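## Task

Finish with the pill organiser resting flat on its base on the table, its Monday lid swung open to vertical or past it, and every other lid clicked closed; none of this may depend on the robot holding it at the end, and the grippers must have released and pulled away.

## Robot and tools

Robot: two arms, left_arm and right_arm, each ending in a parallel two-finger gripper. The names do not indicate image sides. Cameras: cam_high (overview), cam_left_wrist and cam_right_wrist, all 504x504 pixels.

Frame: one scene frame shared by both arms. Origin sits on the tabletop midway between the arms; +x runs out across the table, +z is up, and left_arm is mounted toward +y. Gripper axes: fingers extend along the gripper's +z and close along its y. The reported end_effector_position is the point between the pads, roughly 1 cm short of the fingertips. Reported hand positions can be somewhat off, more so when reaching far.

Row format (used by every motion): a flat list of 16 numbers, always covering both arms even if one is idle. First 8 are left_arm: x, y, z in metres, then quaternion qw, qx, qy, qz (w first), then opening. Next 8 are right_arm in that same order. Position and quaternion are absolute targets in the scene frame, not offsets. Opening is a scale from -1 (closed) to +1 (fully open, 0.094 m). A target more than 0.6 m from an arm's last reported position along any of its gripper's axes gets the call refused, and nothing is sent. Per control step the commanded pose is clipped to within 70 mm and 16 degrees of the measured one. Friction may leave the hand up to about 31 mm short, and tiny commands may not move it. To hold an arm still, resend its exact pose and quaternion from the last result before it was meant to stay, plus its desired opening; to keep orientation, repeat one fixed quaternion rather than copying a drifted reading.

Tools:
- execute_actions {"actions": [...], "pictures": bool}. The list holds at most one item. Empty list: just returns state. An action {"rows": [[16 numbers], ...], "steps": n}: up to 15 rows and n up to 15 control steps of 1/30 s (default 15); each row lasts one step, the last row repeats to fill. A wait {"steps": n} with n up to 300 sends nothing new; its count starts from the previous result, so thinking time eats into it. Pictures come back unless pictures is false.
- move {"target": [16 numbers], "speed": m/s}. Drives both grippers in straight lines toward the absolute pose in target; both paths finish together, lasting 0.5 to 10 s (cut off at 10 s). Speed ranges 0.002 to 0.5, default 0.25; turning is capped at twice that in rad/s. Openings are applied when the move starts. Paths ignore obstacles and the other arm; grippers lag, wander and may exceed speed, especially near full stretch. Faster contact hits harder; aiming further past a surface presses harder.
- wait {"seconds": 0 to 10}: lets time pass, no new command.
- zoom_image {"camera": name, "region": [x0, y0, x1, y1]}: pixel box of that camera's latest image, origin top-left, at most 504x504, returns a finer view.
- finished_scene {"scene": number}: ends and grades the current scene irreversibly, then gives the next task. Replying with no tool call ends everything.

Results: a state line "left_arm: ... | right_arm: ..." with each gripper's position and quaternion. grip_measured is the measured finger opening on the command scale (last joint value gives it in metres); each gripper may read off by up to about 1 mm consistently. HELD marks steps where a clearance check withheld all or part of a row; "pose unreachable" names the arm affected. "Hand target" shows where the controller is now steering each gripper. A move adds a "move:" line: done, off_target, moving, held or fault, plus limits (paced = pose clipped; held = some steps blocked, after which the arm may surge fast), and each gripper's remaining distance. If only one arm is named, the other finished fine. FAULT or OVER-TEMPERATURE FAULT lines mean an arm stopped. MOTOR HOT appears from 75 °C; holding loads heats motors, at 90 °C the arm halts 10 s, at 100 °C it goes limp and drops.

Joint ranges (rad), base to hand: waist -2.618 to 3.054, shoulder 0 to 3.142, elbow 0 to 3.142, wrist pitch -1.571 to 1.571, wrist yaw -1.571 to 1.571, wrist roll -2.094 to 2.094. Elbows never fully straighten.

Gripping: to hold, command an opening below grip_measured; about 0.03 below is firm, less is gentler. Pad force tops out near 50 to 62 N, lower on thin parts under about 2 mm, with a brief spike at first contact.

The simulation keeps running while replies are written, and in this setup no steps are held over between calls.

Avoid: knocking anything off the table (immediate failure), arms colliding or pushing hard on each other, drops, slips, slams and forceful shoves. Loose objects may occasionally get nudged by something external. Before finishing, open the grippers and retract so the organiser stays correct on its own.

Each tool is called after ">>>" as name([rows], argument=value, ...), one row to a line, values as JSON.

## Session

>>> execute_actions(actions=[])

Scene clock: 0.00 s of 4800.00 s.
left_arm: end_effector_position=(+0.1889, +0.6257, +0.3934) grip_measured=+1.000 end_effector_quat_wxyz=(+0.480, -0.289, +0.781, +0.274) | right_arm: end_effector_position=(+0.2755, -0.6513, +0.1818) grip_measured=+1.000 end_effector_quat_wxyz=(-0.035, -0.081, +0.990, -0.107)
Joint positions: left_arm=[ 1.407  1.277  1.553 -0.704  0.361  0.323  0.094] | right_arm=[-0.739  1.867  1.854 -1.434  0.189 -0.986  0.094]
Joint velocities: left_arm=[-0.002 -0.002 -0.002  0.037  0.007 -0.007  0.   ] | right_arm=[ 0.002 -0.002  0.012 -0.022  0.037 -0.022  0.   ]
Hand target (left_arm): +0.189, +0.626, +0.393; +0.480, -0.289, +0.781, +0.274
Hand target (right_arm): +0.276, -0.651, +0.182; -0.035, -0.081, +0.990, -0.107

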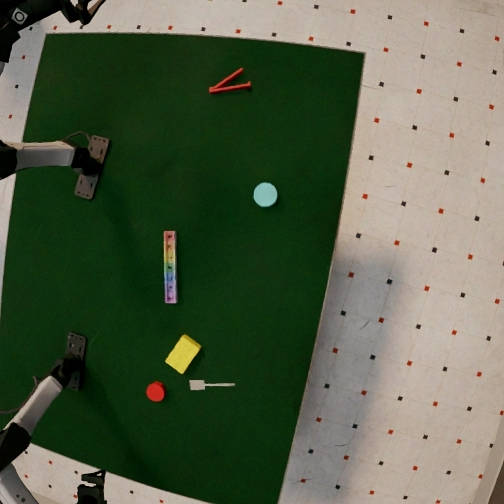

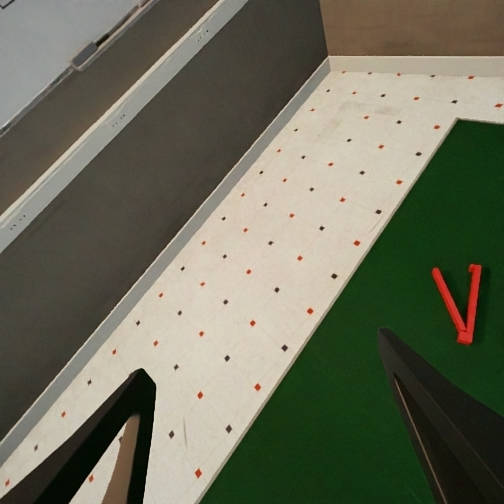

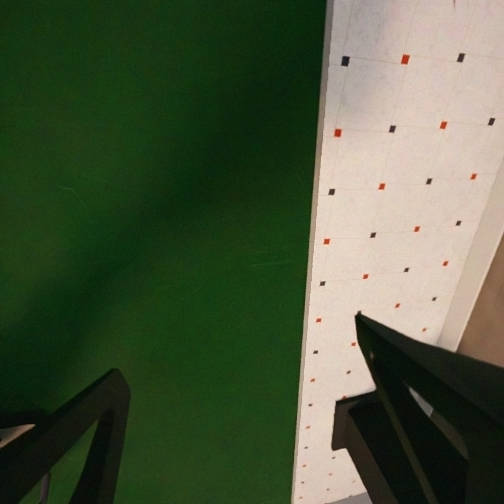

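>>> zoom_image(camera="cam_high", region=[110, 210, 230, 320])

Region (110, 210, 230, 320) of cam_high's 504x504 image, scaled by 4.200, with more detail than that image has; it fills the top 462 rows of this view, and the rest is white.

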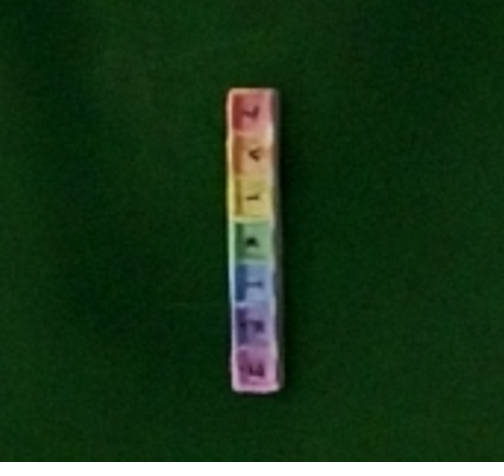

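>>> move(target=[0.30,0.30,0.25,0,0.636,0.772,0,1,0.20,-0.33,0.20,0,-0.087,0.996,0,1], speed=0.35)

>>> move(target=[0.30,0.03,0.15,0,0.636,0.772,0,0.3,0.17,-0.27,0.18,0,-0.087,0.996,0,-1], speed=0.3)

Scene clock: 53.30 s of 4800.00 s.
left_arm: end_effector_position=(+0.2990, +0.3059, +0.2661) grip_measured=+1.000 end_effector_quat_wxyz=(+0.107, +0.620, +0.771, +0.094) | right_arm: end_effector_position=(+0.2131, -0.3264, +0.1997) grip_measured=+1.000 end_effector_quat_wxyz=(+0.085, -0.088, +0.992, +0.016)
Joint positions: left_arm=[ 0.222  1.471  1.753 -1.568  0.009  1.434  0.094] | right_arm=[ 0.242  1.09   1.233 -1.543 -0.019 -0.007  0.094]
Joint velocities: left_arm=[-0.017 -0.007 -0.012  0.022 -0.007  0.037  0.   ] | right_arm=[-0.007 -0.017 -0.012 -0.022  0.022 -0.022  0.   ]
Hand target (left_arm): +0.295, +0.304, +0.253; +0.080, +0.630, +0.769, +0.076
Hand target (right_arm): +0.206, -0.324, +0.197; +0.076, -0.087, +0.993, +0.021
Off the commanded pose (left_arm): 0.017 m, 16 deg; orientation clipped at the last step of the last action.
Off the commanded pose (right_arm): 0.014 m, 10 deg.
joint sent to its limit (left arm) — the command would take joint 4 (wrist pitch) past its lower limit, so that joint was sent only as far as its limit.
joint sent to its limit (right arm) — the command would take joint 4 (wrist pitch) past its lower limit, so that joint was sent only as far as its limit.
After step 90, 46.43 s passed at rest.
move: off_target (left_arm, right_arm); limits=paced

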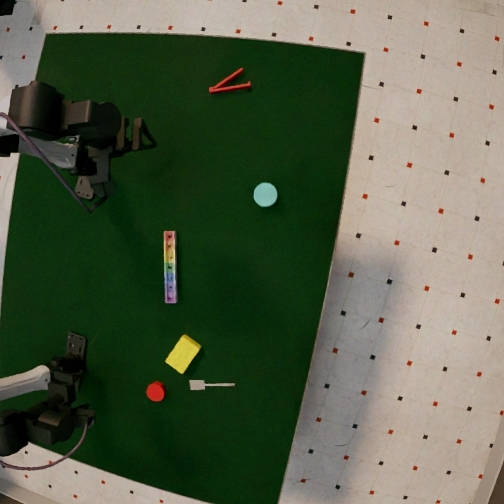

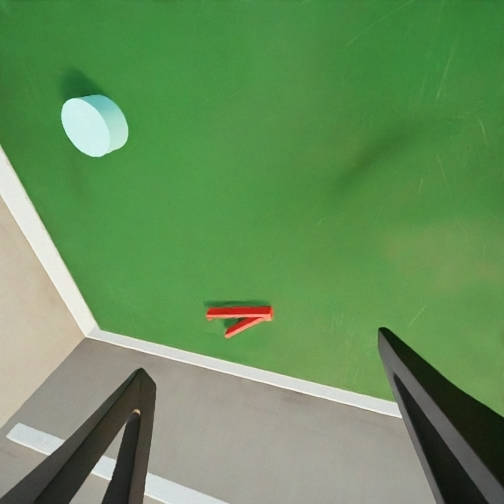

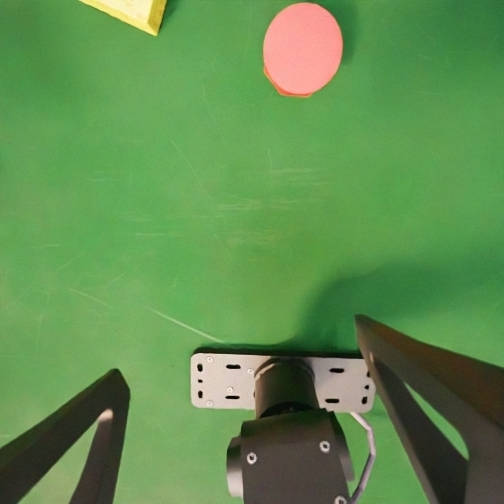

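Scene clock: 54.90 s of 4800.00 s.
left_arm: end_effector_position=(+0.3047, +0.0365, +0.1557) grip_measured=+0.303 end_effector_quat_wxyz=(+0.006, +0.637, +0.770, +0.007) | right_arm: end_effector_position=(+0.1774, -0.2656, +0.1828) grip_measured=-0.989 end_effector_quat_wxyz=(+0.046, -0.089, +0.995, +0.029)
Joint positions: left_arm=[-0.58   1.993  1.941 -1.507 -0.014  0.662  0.061] | right_arm=[ 0.67   1.09   1.171 -1.543 -0.006  0.42   0.001]
Joint velocities: left_arm=[ 0.017 -0.017 -0.012  0.007 -0.007 -0.081 -0.   ] | right_arm=[ 0.012  0.022 -0.002  0.007 -0.066 -0.022 -0.001]
Hand target (left_arm): +0.303, +0.036, +0.153; -0.005, +0.635, +0.773, +0.004
Hand target (right_arm): +0.171, -0.267, +0.179; +0.032, -0.087, +0.995, +0.026
Off the commanded pose (left_arm): 0.010 m, 1 deg.
Off the commanded pose (right_arm): 0.009 m, 6 deg.
joint sent to its limit (right arm) — the command would take joint 4 (wrist pitch) past its lower limit, so that joint was sent only as far as its limit.
move: off_target (right_arm)

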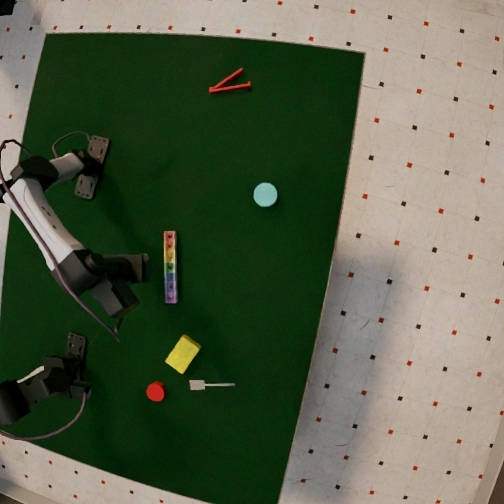

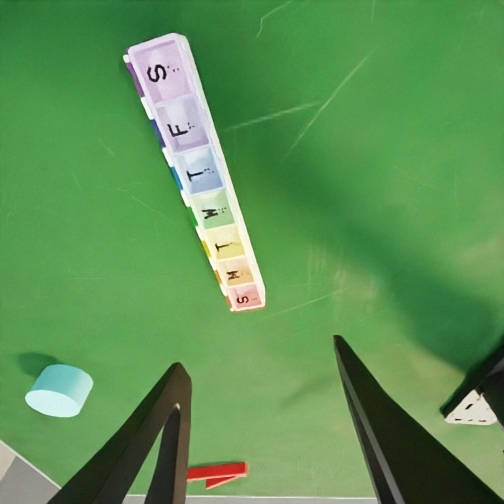

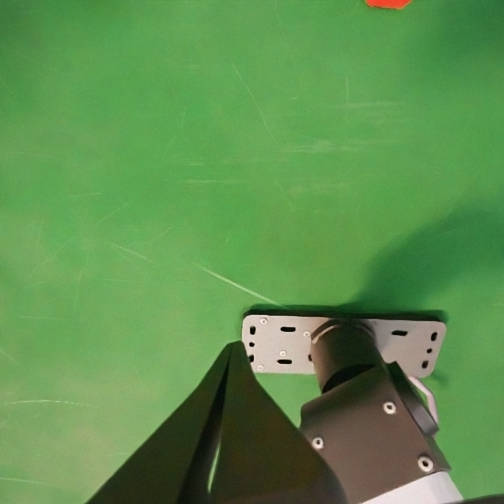

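>>> move(target=[0.322,0.034,0.075,0,0.602,0.799,0,0.3,0.17,-0.27,0.18,0,-0.087,0.996,0,-1], speed=0.15)

Scene clock: 68.47 s of 4800.00 s.
left_arm: end_effector_position=(+0.3209, +0.0315, +0.0880) grip_measured=+0.302 end_effector_quat_wxyz=(+0.011, +0.608, +0.794, +0.003) | right_arm: end_effector_position=(+0.1774, -0.2656, +0.1828) grip_measured=-0.989 end_effector_quat_wxyz=(+0.046, -0.086, +0.995, +0.030)
Joint positions: left_arm=[-0.559  2.031  1.727 -1.244 -0.007  0.608  0.061] | right_arm=[ 0.67   1.09   1.171 -1.543 -0.006  0.425  0.001]
Joint velocities: left_arm=[ 0.002 -0.007  0.012  0.11   0.007  0.081 -0.001] | right_arm=[-0.017 -0.007  0.007 -0.007  0.037  0.022  0.   ]
Hand target (left_arm): +0.322, +0.034, +0.075; -0.000, +0.602, +0.799, -0.000
Hand target (right_arm): +0.171, -0.269, +0.179; +0.039, -0.087, +0.995, +0.022
Off the commanded pose (left_arm): 0.013 m, 2 deg.
Off the commanded pose (right_arm): 0.009 m, 6 deg.
joint sent to its limit (right arm) — the command would take joint 4 (wrist pitch) past its lower limit, so that joint was sent only as far as its limit.
After step 90, 9.43 s passed at rest.
move: off_target (left_arm, right_arm)

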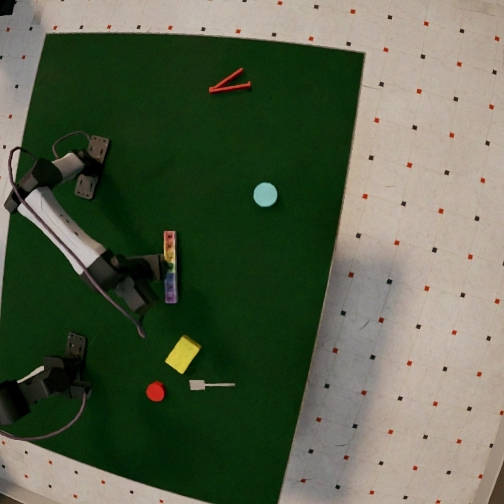

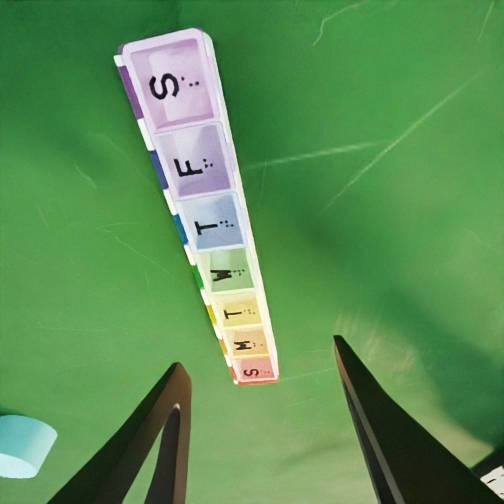

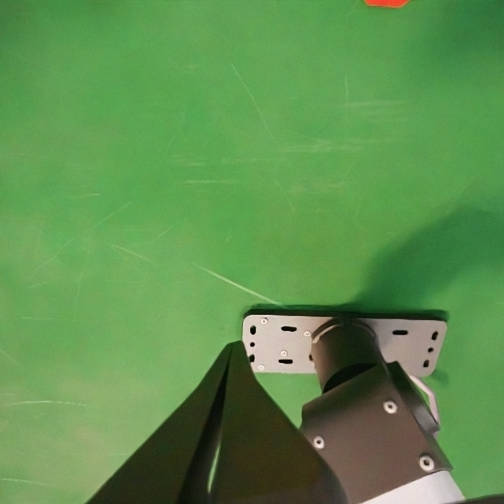

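>>> move(target=[0.328,0.043,0.042,0,0.602,0.799,0,0.3,0.17,-0.27,0.18,0,-0.087,0.996,0,-1], speed=0.08)

Scene clock: 77.33 s of 4800.00 s.
left_arm: end_effector_position=(+0.3290, +0.0383, +0.0622) grip_measured=+0.302 end_effector_quat_wxyz=(+0.021, +0.603, +0.798, +0.003) | right_arm: end_effector_position=(+0.1774, -0.2656, +0.1828) grip_measured=-0.989 end_effector_quat_wxyz=(+0.046, -0.086, +0.995, +0.030)
Joint positions: left_arm=[-0.532  2.031  1.623 -1.12  -0.006  0.621  0.061] | right_arm=[ 0.67   1.09   1.171 -1.543 -0.006  0.425  0.001]
Joint velocities: left_arm=[ 0.032 -0.002 -0.007 -0.022  0.007  0.007 -0.   ] | right_arm=[ 0.017 -0.007 -0.012  0.007 -0.022 -0.037  0.002]
Hand target (left_arm): +0.327, +0.043, +0.043; +0.000, +0.602, +0.799, -0.001
Hand target (right_arm): +0.171, -0.269, +0.179; +0.039, -0.087, +0.995, +0.022
Off the commanded pose (left_arm): 0.021 m, 2 deg.
Off the commanded pose (right_arm): 0.009 m, 6 deg.
joint sent to its limit (right arm) — the command would take joint 4 (wrist pitch) past its lower limit, so that joint was sent only as far as its limit.
After step 90, 4.73 s passed at rest.
move: off_target (left_arm, right_arm)

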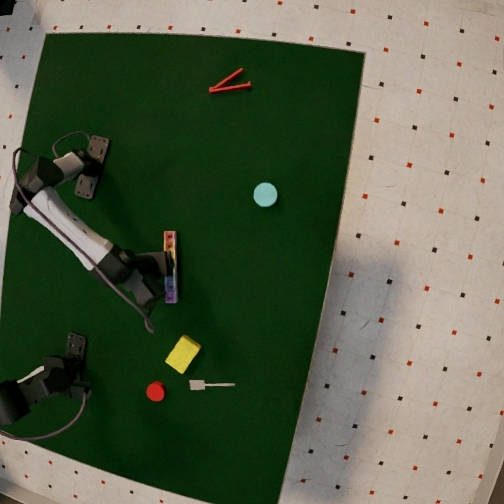

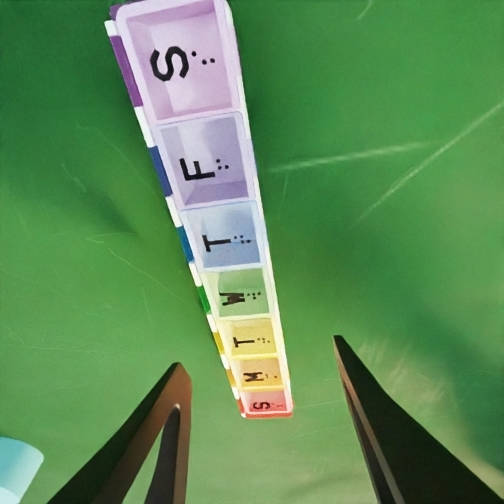

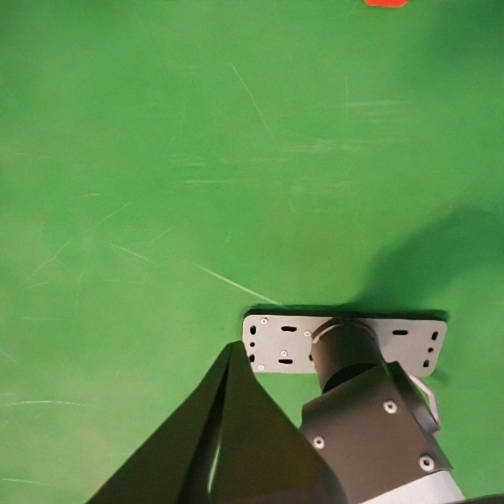

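>>> move(target=[0.329,0.046,0.008,0,0.602,0.799,0,0.3,0.17,-0.27,0.18,0,-0.087,0.996,0,-1], speed=0.06)

Scene clock: 84.17 s of 4800.00 s.
left_arm: end_effector_position=(+0.3307, +0.0410, +0.0232) grip_measured=+0.302 end_effector_quat_wxyz=(+0.015, +0.602, +0.798, +0.003) | right_arm: end_effector_position=(+0.1774, -0.2656, +0.1828) grip_measured=-0.989 end_effector_quat_wxyz=(+0.046, -0.086, +0.995, +0.030)
Joint positions: left_arm=[-0.524  2.078  1.535 -0.998 -0.006  0.629  0.061] | right_arm=[ 0.67   1.09   1.171 -1.543 -0.006  0.425  0.001]
Joint velocities: left_arm=[-0.007  0.007  0.017  0.007  0.022 -0.037 -0.   ] | right_arm=[-0.017 -0.002  0.007 -0.007 -0.081  0.037 -0.001]
Hand target (left_arm): +0.329, +0.046, +0.009; +0.000, +0.601, +0.799, -0.000
Hand target (right_arm): +0.171, -0.269, +0.179; +0.039, -0.087, +0.995, +0.022
Off the commanded pose (left_arm): 0.016 m, 2 deg.
Off the commanded pose (right_arm): 0.009 m, 6 deg.
joint sent to its limit (right arm) — the command would take joint 4 (wrist pitch) past its lower limit, so that joint was sent only as far as its limit.
After step 90, 2.47 s passed at rest.
move: off_target (left_arm, right_arm)

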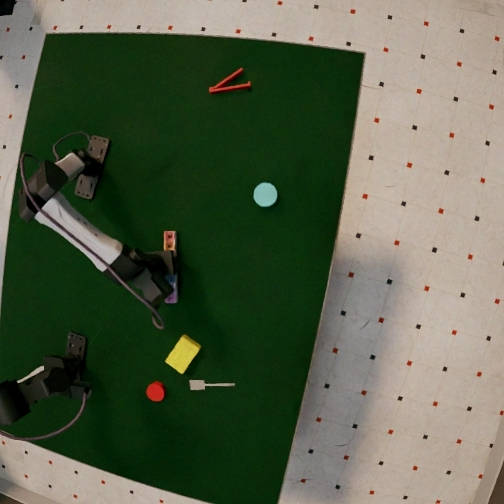

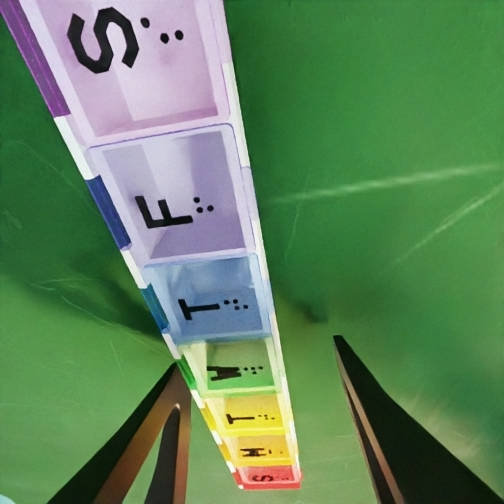

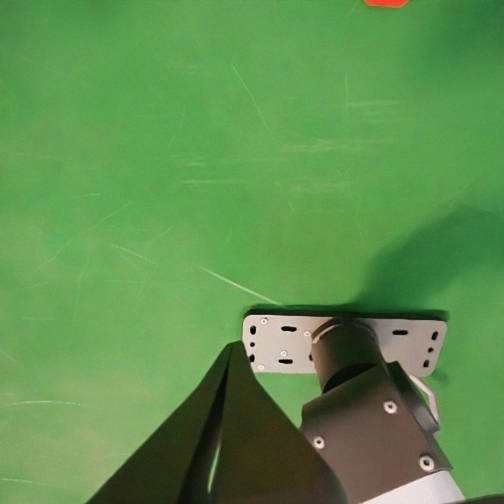

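>>> move(target=[0.333,0.043,0.012,0,0.602,0.799,0,-0.42,0.17,-0.27,0.18,0,-0.087,0.996,0,-1], speed=0.03)

Scene clock: 91.27 s of 4800.00 s.
left_arm: end_effector_position=(+0.3310, +0.0408, +0.0232) grip_measured=-0.307 end_effector_quat_wxyz=(+0.015, +0.603, +0.798, +0.003) | right_arm: end_effector_position=(+0.1774, -0.2656, +0.1828) grip_measured=-0.989 end_effector_quat_wxyz=(+0.046, -0.086, +0.995, +0.030)
Joint positions: left_arm=[-0.524  2.078  1.535 -0.997 -0.006  0.629  0.033] | right_arm=[ 0.67   1.09   1.171 -1.543 -0.006  0.425  0.001]
Joint velocities: left_arm=[-0.017  0.012  0.002  0.037 -0.022 -0.081 -0.001] | right_arm=[-0.027  0.012  0.002  0.007  0.022  0.022  0.   ]
Hand target (left_arm): +0.333, +0.043, +0.012; +0.000, +0.602, +0.799, -0.000
Hand target (right_arm): +0.171, -0.269, +0.179; +0.039, -0.087, +0.995, +0.022
Off the commanded pose (left_arm): 0.012 m, 2 deg.
Off the commanded pose (right_arm): 0.009 m, 6 deg.
joint sent to its limit (right arm) — the command would take joint 4 (wrist pitch) past its lower limit, so that joint was sent only as far as its limit.
After step 90, 2.03 s passed at rest.
move: off_target (left_arm, right_arm)

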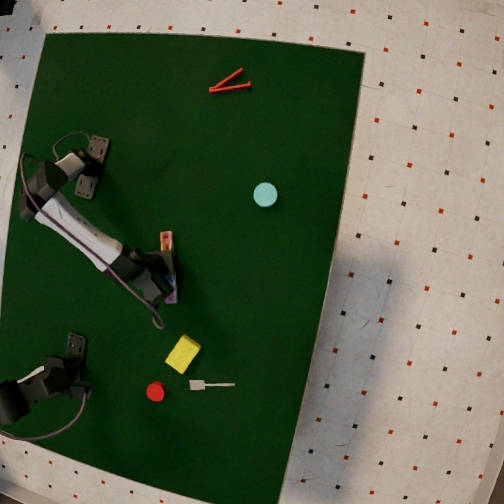

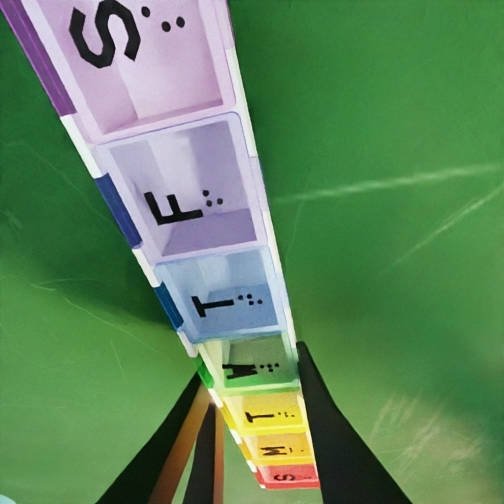

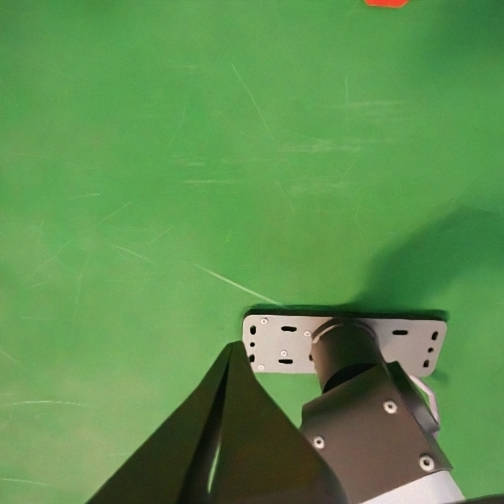

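>>> move(target=[0.33,0.042,0.065,0,0.602,0.799,0,-0.42,0.17,-0.27,0.18,0,-0.087,0.996,0,-1], speed=0.08)

>>> move(target=[0.175,-0.005,0.055,0,0.087,0.996,0,-0.42,0.17,-0.27,0.18,0,-0.087,0.996,0,-1], speed=0.1)

Scene clock: 99.60 s of 4800.00 s.
left_arm: end_effector_position=(+0.3294, +0.0421, +0.0557) grip_measured=-0.307 end_effector_quat_wxyz=(-0.005, +0.603, +0.798, +0.003) | right_arm: end_effector_position=(+0.1774, -0.2656, +0.1828) grip_measured=-0.989 end_effector_quat_wxyz=(+0.046, -0.086, +0.995, +0.030)
Joint positions: left_arm=[-0.524  2.078  1.668 -1.17  -0.006  0.629  0.033] | right_arm=[ 0.67   1.09   1.171 -1.543 -0.006  0.425  0.001]
Joint velocities: left_arm=[ 0.012  0.002  0.002 -0.095 -0.051  0.022 -0.001] | right_arm=[ 0.002 -0.002  0.002  0.007  0.007  0.007  0.001]
Hand target (left_arm): +0.330, +0.042, +0.065; +0.000, +0.602, +0.799, -0.000
Hand target (right_arm): +0.171, -0.269, +0.179; +0.039, -0.087, +0.995, +0.022
Off the commanded pose (left_arm): 0.009 m, 1 deg.
Off the commanded pose (right_arm): 0.009 m, 6 deg.
joint sent to its limit (right arm) — the command would take joint 4 (wrist pitch) past its lower limit, so that joint was sent only as far as its limit.
After step 90, 4.13 s passed at rest.
move: off_target (right_arm)

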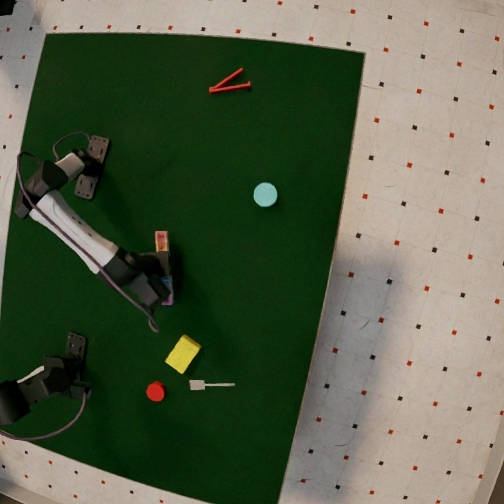

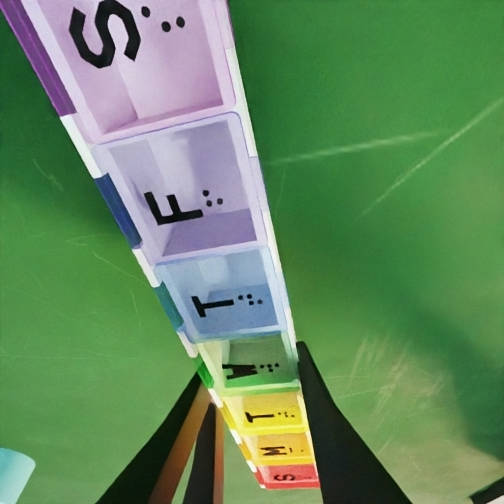

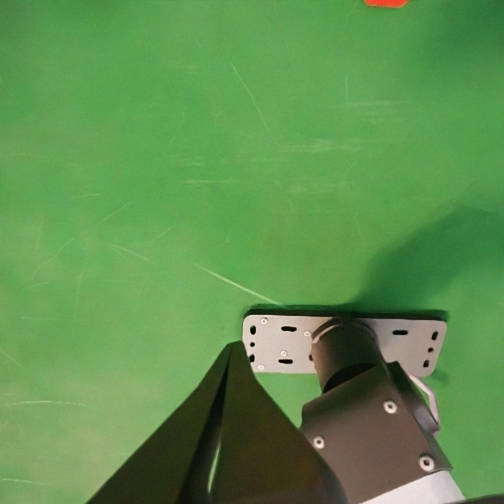

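Scene clock: 105.67 s of 4800.00 s.
left_arm: end_effector_position=(+0.1805, -0.0035, +0.0529) grip_measured=-0.306 end_effector_quat_wxyz=(-0.004, +0.087, +0.996, +0.011) | right_arm: end_effector_position=(+0.1774, -0.2656, +0.1828) grip_measured=-0.989 end_effector_quat_wxyz=(+0.046, -0.086, +0.995, +0.030)
Joint positions: left_arm=[-0.921  1.852  1.337 -1.078 -0.006 -0.887  0.033] | right_arm=[ 0.67   1.09   1.171 -1.543 -0.006  0.425  0.001]
Joint velocities: left_arm=[ 0.012  0.002 -0.007  0.022 -0.007  0.022 -0.   ] | right_arm=[-0.002 -0.007 -0.002 -0.051 -0.022  0.066  0.002]
Hand target (left_arm): +0.177, -0.004, +0.054; +0.001, +0.087, +0.996, +0.004
Hand target (right_arm): +0.171, -0.269, +0.179; +0.039, -0.087, +0.995, +0.022
Off the commanded pose (left_arm): 0.006 m, 1 deg.
Off the commanded pose (right_arm): 0.009 m, 6 deg.
joint sent to its limit (right arm) — the command would take joint 4 (wrist pitch) past its lower limit, so that joint was sent only as far as its limit.
move: off_target (right_arm)

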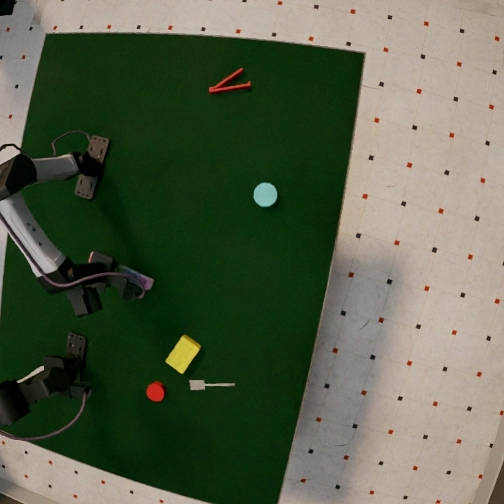

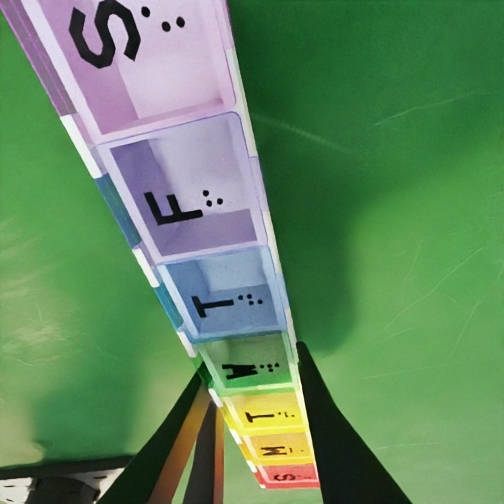

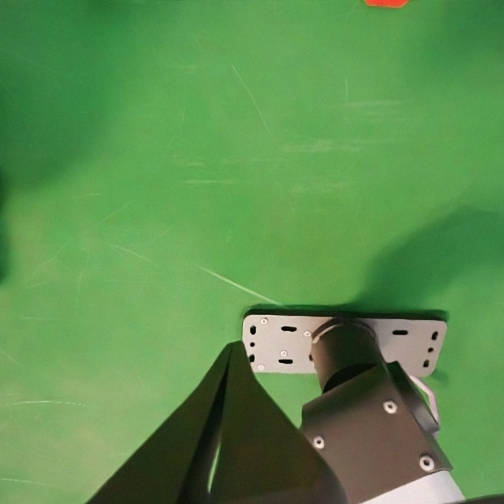

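>>> move(target=[0.178,-0.004,0.010,0,0.087,0.996,0,-0.42,0.16,-0.25,0.15,0,-0.707,0.707,0,-1], speed=0.08)

>>> move(target=[0.178,-0.004,0.010,0,0.087,0.996,0,-0.42,0.135,-0.13,0.10,-0.483,0.872,-0.076,0.042,-1], speed=0.12)

Scene clock: 132.43 s of 4800.00 s.
left_arm: end_effector_position=(+0.1831, -0.0082, +0.0258) grip_measured=-0.306 end_effector_quat_wxyz=(+0.013, +0.086, +0.996, -0.014) | right_arm: end_effector_position=(+0.1605, -0.2485, +0.1571) grip_measured=-0.989 end_effector_quat_wxyz=(-0.010, +0.700, -0.714, -0.006)
Joint positions: left_arm=[-0.921  1.852  1.223 -0.904 -0.006 -0.89   0.033] | right_arm=[ 0.811  1.138  1.097 -1.509 -0.013 -0.812  0.001]
Joint velocities: left_arm=[-0.017 -0.002 -0.002 -0.066 -0.022 -0.007 -0.001] | right_arm=[ 0.002 -0.022  0.022 -0.051  0.022 -0.022 -0.   ]
Hand target (left_arm): +0.178, -0.004, +0.011; +0.000, +0.087, +0.996, +0.000
Hand target (right_arm): +0.160, -0.249, +0.149; -0.001, +0.707, -0.707, -0.002
Off the commanded pose (left_arm): 0.017 m, 2 deg.
Off the commanded pose (right_arm): 0.007 m, 2 deg.
After step 90, 14.70 s passed at rest.
move: off_target (left_arm)

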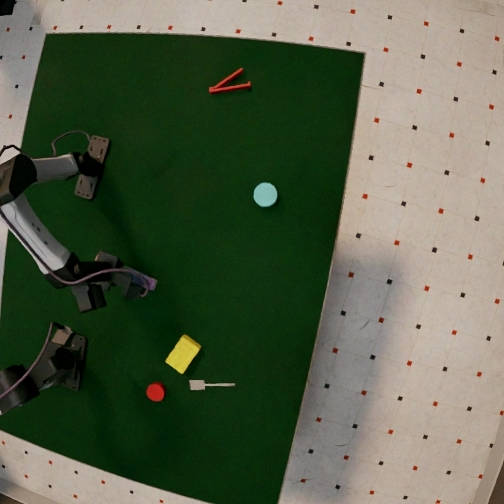

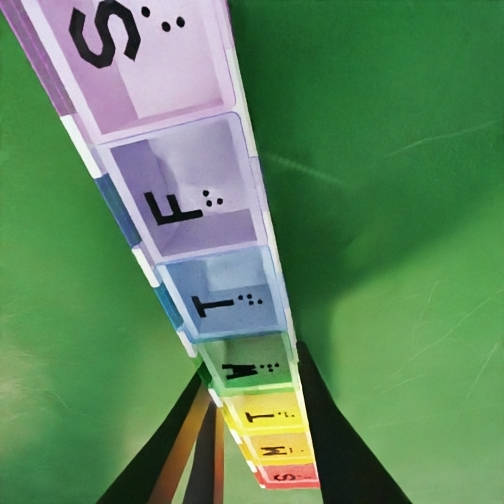

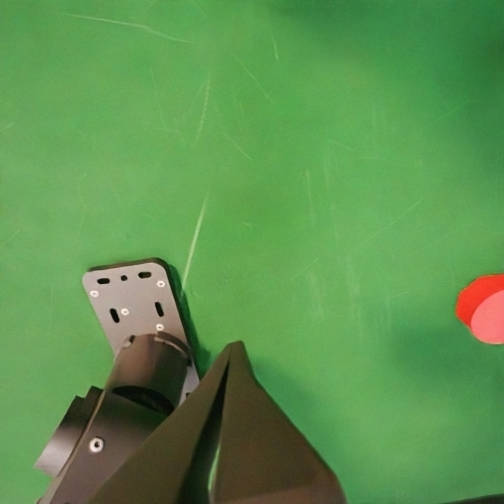

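Scene clock: 139.97 s of 4800.00 s.
left_arm: end_effector_position=(+0.1831, -0.0082, +0.0258) grip_measured=-0.306 end_effector_quat_wxyz=(+0.013, +0.086, +0.996, -0.014) | right_arm: end_effector_position=(+0.1332, -0.1307, +0.1104) grip_measured=-0.989 end_effector_quat_wxyz=(-0.486, +0.869, -0.084, +0.035)
Joint positions: left_arm=[-0.921  1.852  1.223 -0.904 -0.006 -0.89   0.033] | right_arm=[ 0.974  0.546  0.277 -0.346 -0.423 -1.827  0.001]
Joint velocities: left_arm=[-0.007 -0.007 -0.002 -0.066 -0.037  0.007 -0.   ] | right_arm=[-0.002  0.002 -0.007 -0.066 -0.037 -0.081  0.   ]
Hand target (left_arm): +0.178, -0.004, +0.011; -0.000, +0.087, +0.996, +0.000
Hand target (right_arm): +0.134, -0.130, +0.106; -0.486, +0.870, -0.081, +0.035
Off the commanded pose (left_arm): 0.017 m, 2 deg.
Off the commanded pose (right_arm): 0.011 m, 1 deg.
move: off_target (left_arm, right_arm)

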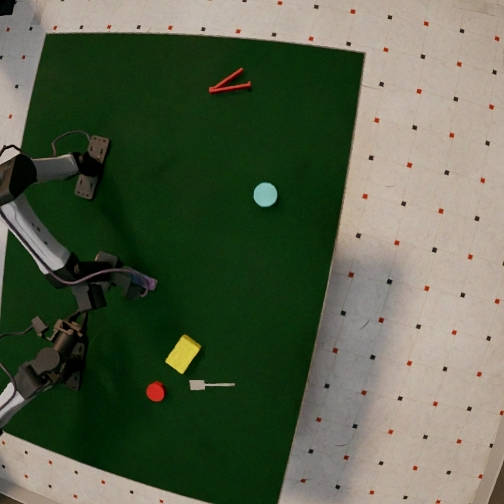

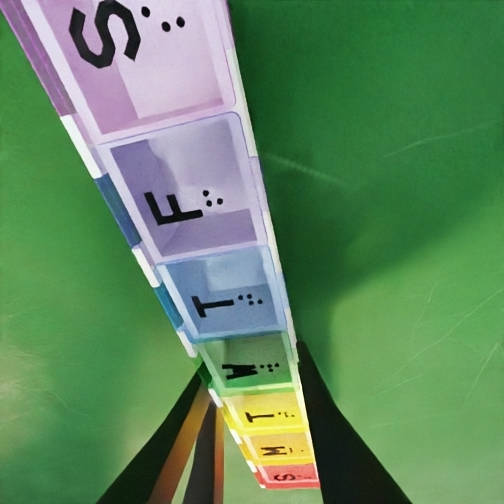

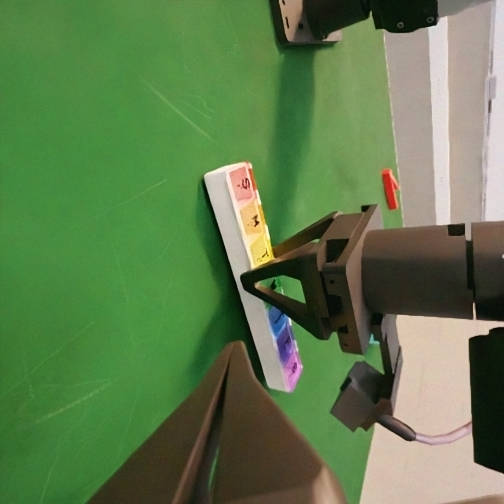

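>>> zoom_image(camera="cam_right_wrist", region=[180, 140, 340, 300])

Region (180, 140, 340, 300) of cam_right_wrist's 504x504 image, scaled by 3.150, with more detail than that image has.

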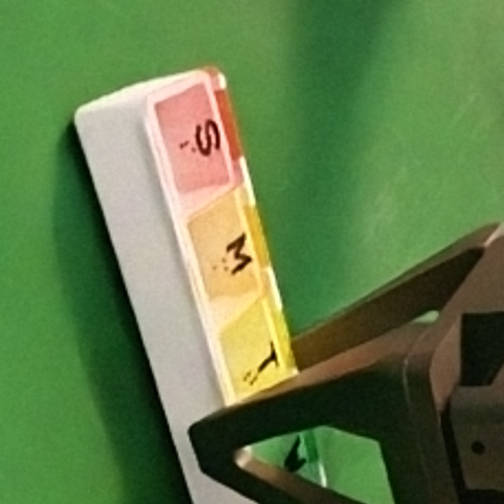

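>>> move(target=[0.178,-0.004,0.010,0,0.087,0.996,0,-0.42,0.146,-0.062,0.062,-0.483,0.872,-0.076,0.042,-0.6], speed=0.08)

Scene clock: 166.97 s of 4800.00 s.
left_arm: end_effector_position=(+0.1831, -0.0082, +0.0258) grip_measured=-0.306 end_effector_quat_wxyz=(+0.013, +0.086, +0.996, -0.014) | right_arm: end_effector_position=(+0.1480, -0.0607, +0.0633) grip_measured=-0.602 end_effector_quat_wxyz=(-0.482, +0.872, -0.076, +0.038)
Joint positions: left_arm=[-0.921  1.852  1.223 -0.904 -0.006 -0.89   0.033] | right_arm=[ 1.158  1.181  0.243  0.353 -0.269 -1.737  0.019]
Joint velocities: left_arm=[-0.012  0.002 -0.007 -0.037  0.007  0.007 -0.001] | right_arm=[-0.002 -0.017 -0.017 -0.007 -0.066 -0.095  0.   ]
Hand target (left_arm): +0.178, -0.004, +0.011; -0.000, +0.087, +0.996, +0.000
Hand target (right_arm): +0.147, -0.059, +0.062; -0.485, +0.870, -0.078, +0.039
Off the commanded pose (left_arm): 0.017 m, 2 deg.
Off the commanded pose (right_arm): 0.003 m, 0 deg.
After step 90, 22.20 s passed at rest.
move: off_target (left_arm)

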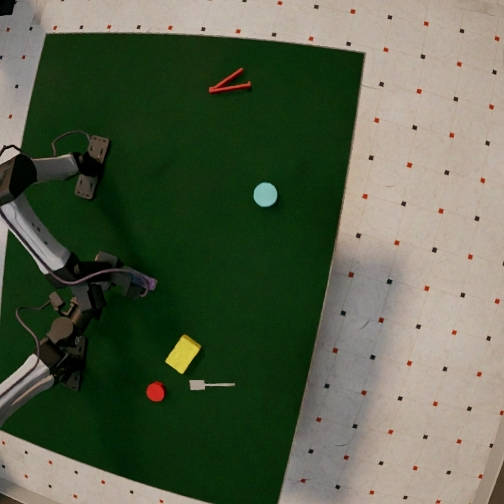

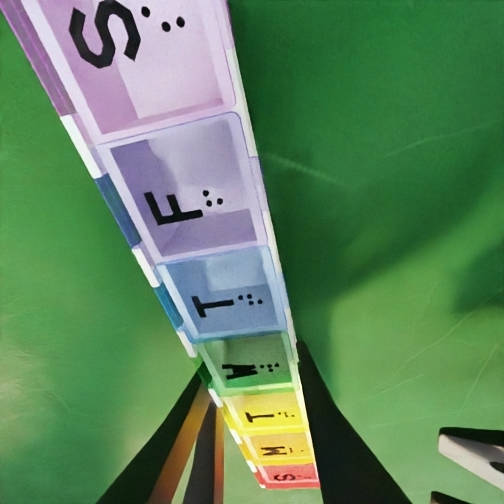

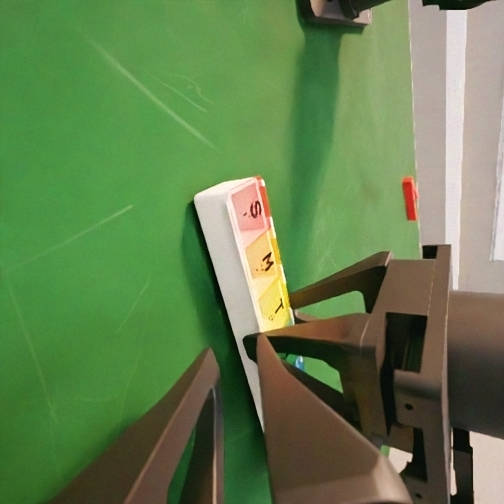

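>>> move(target=[0.178,-0.004,0.010,0,0.087,0.996,0,-0.42,0.142,-0.034,0.048,-0.483,0.872,-0.076,0.042,-0.6], speed=0.04)

Scene clock: 184.87 s of 4800.00 s.
left_arm: end_effector_position=(+0.1831, -0.0082, +0.0258) grip_measured=-0.306 end_effector_quat_wxyz=(+0.013, +0.086, +0.996, -0.014) | right_arm: end_effector_position=(+0.1384, -0.0455, +0.0369) grip_measured=-0.602 end_effector_quat_wxyz=(-0.466, +0.881, -0.078, +0.035)
Joint positions: left_arm=[-0.921  1.852  1.223 -0.904 -0.006 -0.89   0.033] | right_arm=[ 1.245  1.376  0.243  0.522 -0.195 -1.693  0.019]
Joint velocities: left_arm=[-0.007  0.007  0.002  0.022 -0.037  0.037  0.001] | right_arm=[ 0.017  0.012 -0.007  0.007  0.007  0.066  0.   ]
Hand target (left_arm): +0.178, -0.004, +0.011; -0.000, +0.087, +0.996, +0.000
Hand target (right_arm): +0.142, -0.034, +0.049; -0.484, +0.871, -0.077, +0.040
Off the commanded pose (left_arm): 0.017 m, 2 deg.
Off the commanded pose (right_arm): 0.016 m, 2 deg.
After step 90, 13.60 s passed at rest.
move: off_target (left_arm, right_arm)

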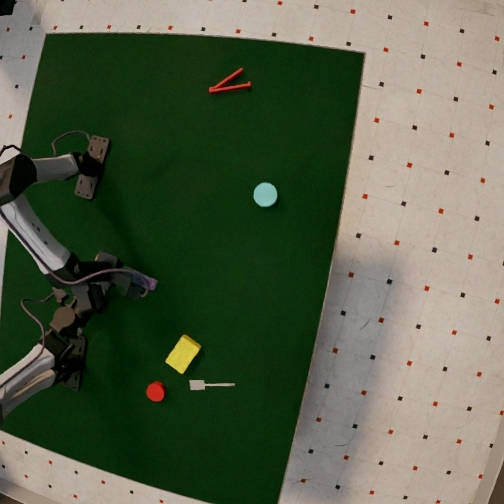

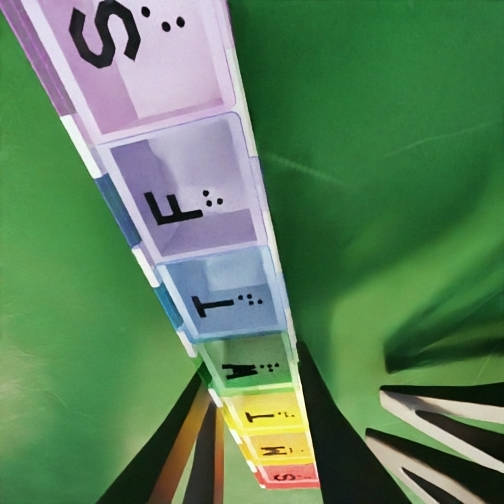

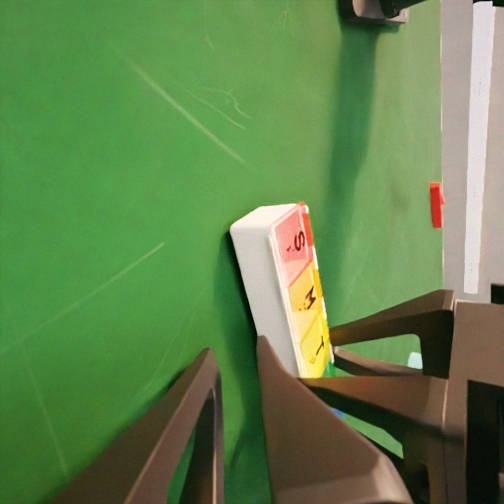

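>>> move(target=[0.178,-0.004,0.010,0,0.087,0.996,0,-0.42,0.138,-0.040,0.066,-0.483,0.872,-0.076,0.042,-0.6], speed=0.04)

Scene clock: 195.07 s of 4800.00 s.
left_arm: end_effector_position=(+0.1831, -0.0082, +0.0258) grip_measured=-0.306 end_effector_quat_wxyz=(+0.013, +0.086, +0.996, -0.014) | right_arm: end_effector_position=(+0.1368, -0.0466, +0.0568) grip_measured=-0.602 end_effector_quat_wxyz=(-0.474, +0.877, -0.076, +0.039)
Joint positions: left_arm=[-0.921  1.852  1.223 -0.904 -0.006 -0.89   0.033] | right_arm=[ 1.252  1.258  0.266  0.4   -0.187 -1.691  0.019]
Joint velocities: left_arm=[-0.007 -0.022  0.007  0.081 -0.051  0.037  0.001] | right_arm=[-0.007  0.007 -0.002 -0.051  0.022 -0.095 -0.001]
Hand target (left_arm): +0.178, -0.004, +0.011; -0.000, +0.087, +0.996, +0.000
Hand target (right_arm): +0.137, -0.041, +0.067; -0.483, +0.871, -0.076, +0.041
Off the commanded pose (left_arm): 0.017 m, 2 deg.
Off the commanded pose (right_arm): 0.011 m, 1 deg.
After step 90, 6.00 s passed at rest.
move: off_target (left_arm, right_arm)

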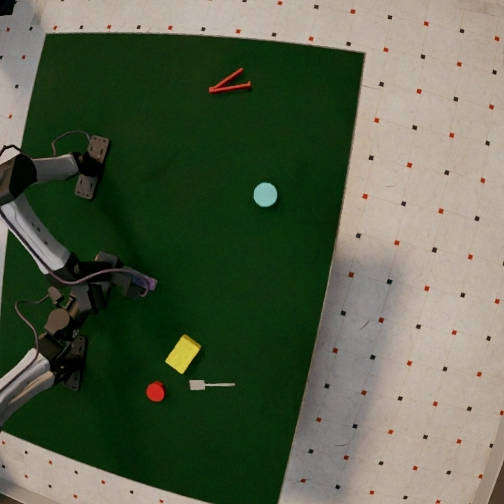

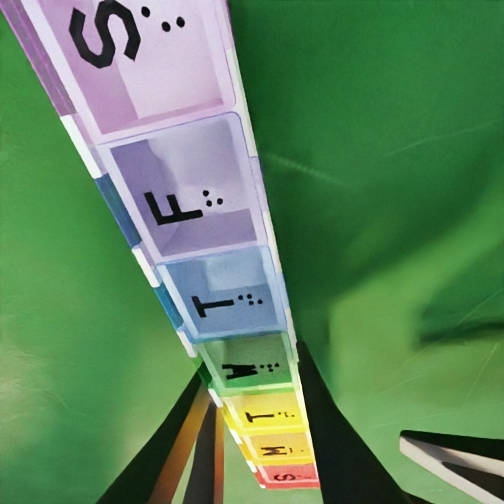

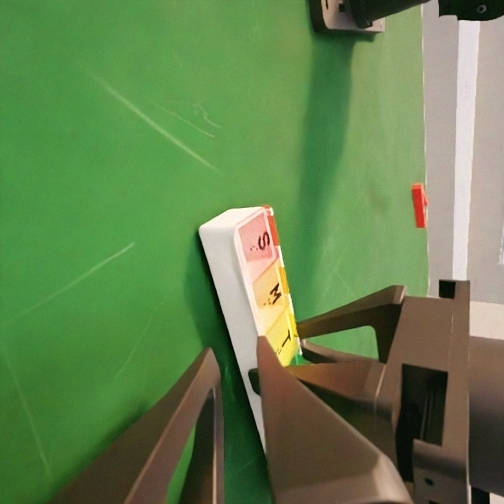

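>>> move(target=[0.178,-0.004,0.010,0,0.087,0.996,0,-0.42,0.138,-0.022,0.058,-0.483,0.872,-0.076,0.042,-0.6], speed=0.03)

Scene clock: 204.30 s of 4800.00 s.
left_arm: end_effector_position=(+0.1831, -0.0082, +0.0258) grip_measured=-0.306 end_effector_quat_wxyz=(+0.013, +0.086, +0.996, -0.014) | right_arm: end_effector_position=(+0.1358, -0.0321, +0.0490) grip_measured=-0.602 end_effector_quat_wxyz=(-0.468, +0.880, -0.076, +0.037)
Joint positions: left_arm=[-0.921  1.852  1.223 -0.904 -0.006 -0.89   0.033] | right_arm=[ 1.284  1.366  0.303  0.462 -0.161 -1.673  0.019]
Joint velocities: left_arm=[ 0.012  0.017 -0.002  0.051  0.037 -0.051  0.001] | right_arm=[-0.007  0.002  0.002  0.066  0.007 -0.007 -0.002]
Hand target (left_arm): +0.178, -0.004, +0.011; -0.000, +0.087, +0.996, +0.000
Hand target (right_arm): +0.138, -0.022, +0.059; -0.483, +0.871, -0.076, +0.041
Off the commanded pose (left_arm): 0.017 m, 2 deg.
Off the commanded pose (right_arm): 0.014 m, 2 deg.
After step 90, 5.07 s passed at rest.
move: off_target (left_arm, right_arm)

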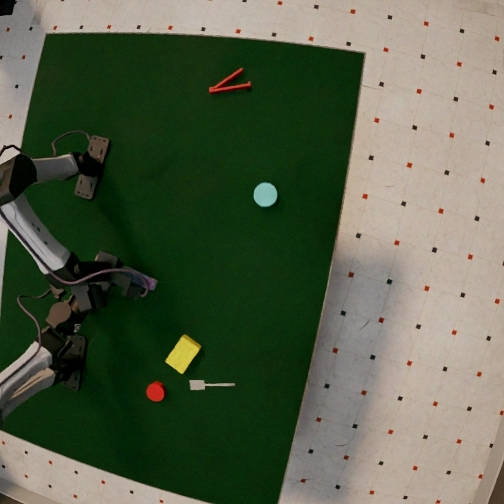

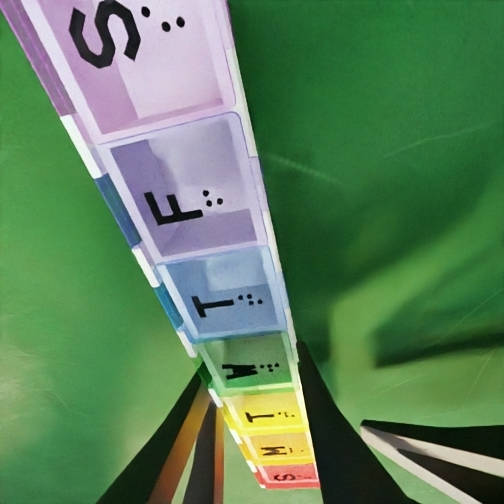

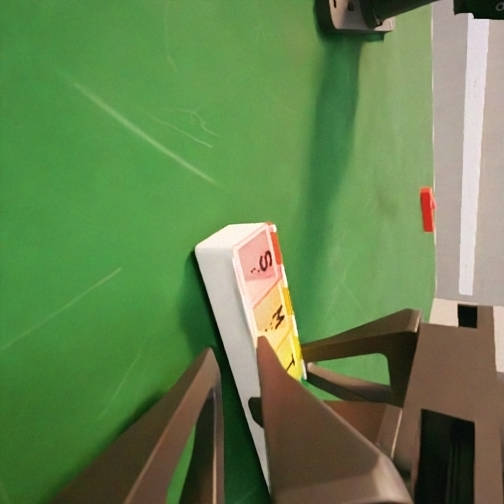

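>>> zoom_image(camera="cam_right_wrist", region=[180, 210, 340, 400])

>>> zoom_image(camera="cam_left_wrist", region=[200, 330, 440, 504])

Region (180, 210, 340, 400) of cam_right_wrist's 504x504 image, scaled by 2.653, with more detail than that image has; it fills the left 424 columns of this view, and the rest is white.

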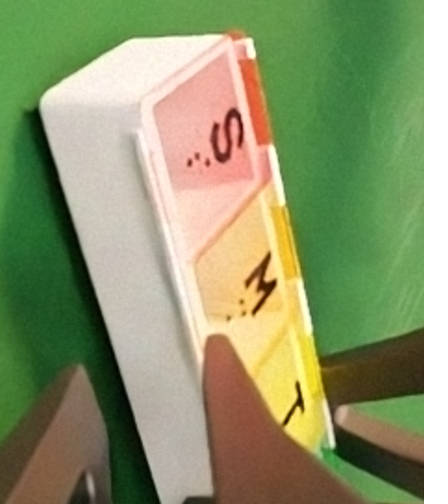

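Region (200, 330, 440, 504) of cam_left_wrist's 504x504 image, scaled by 2.100, with more detail than that image has; it fills the top 365 rows of this view, and the rest is white.

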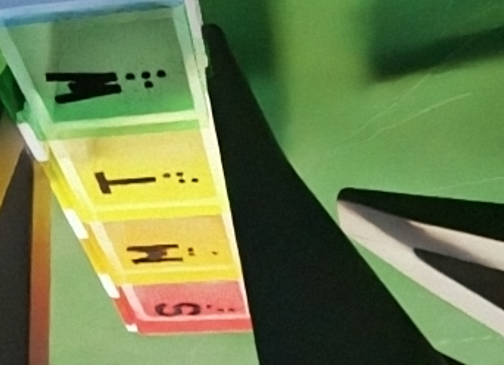

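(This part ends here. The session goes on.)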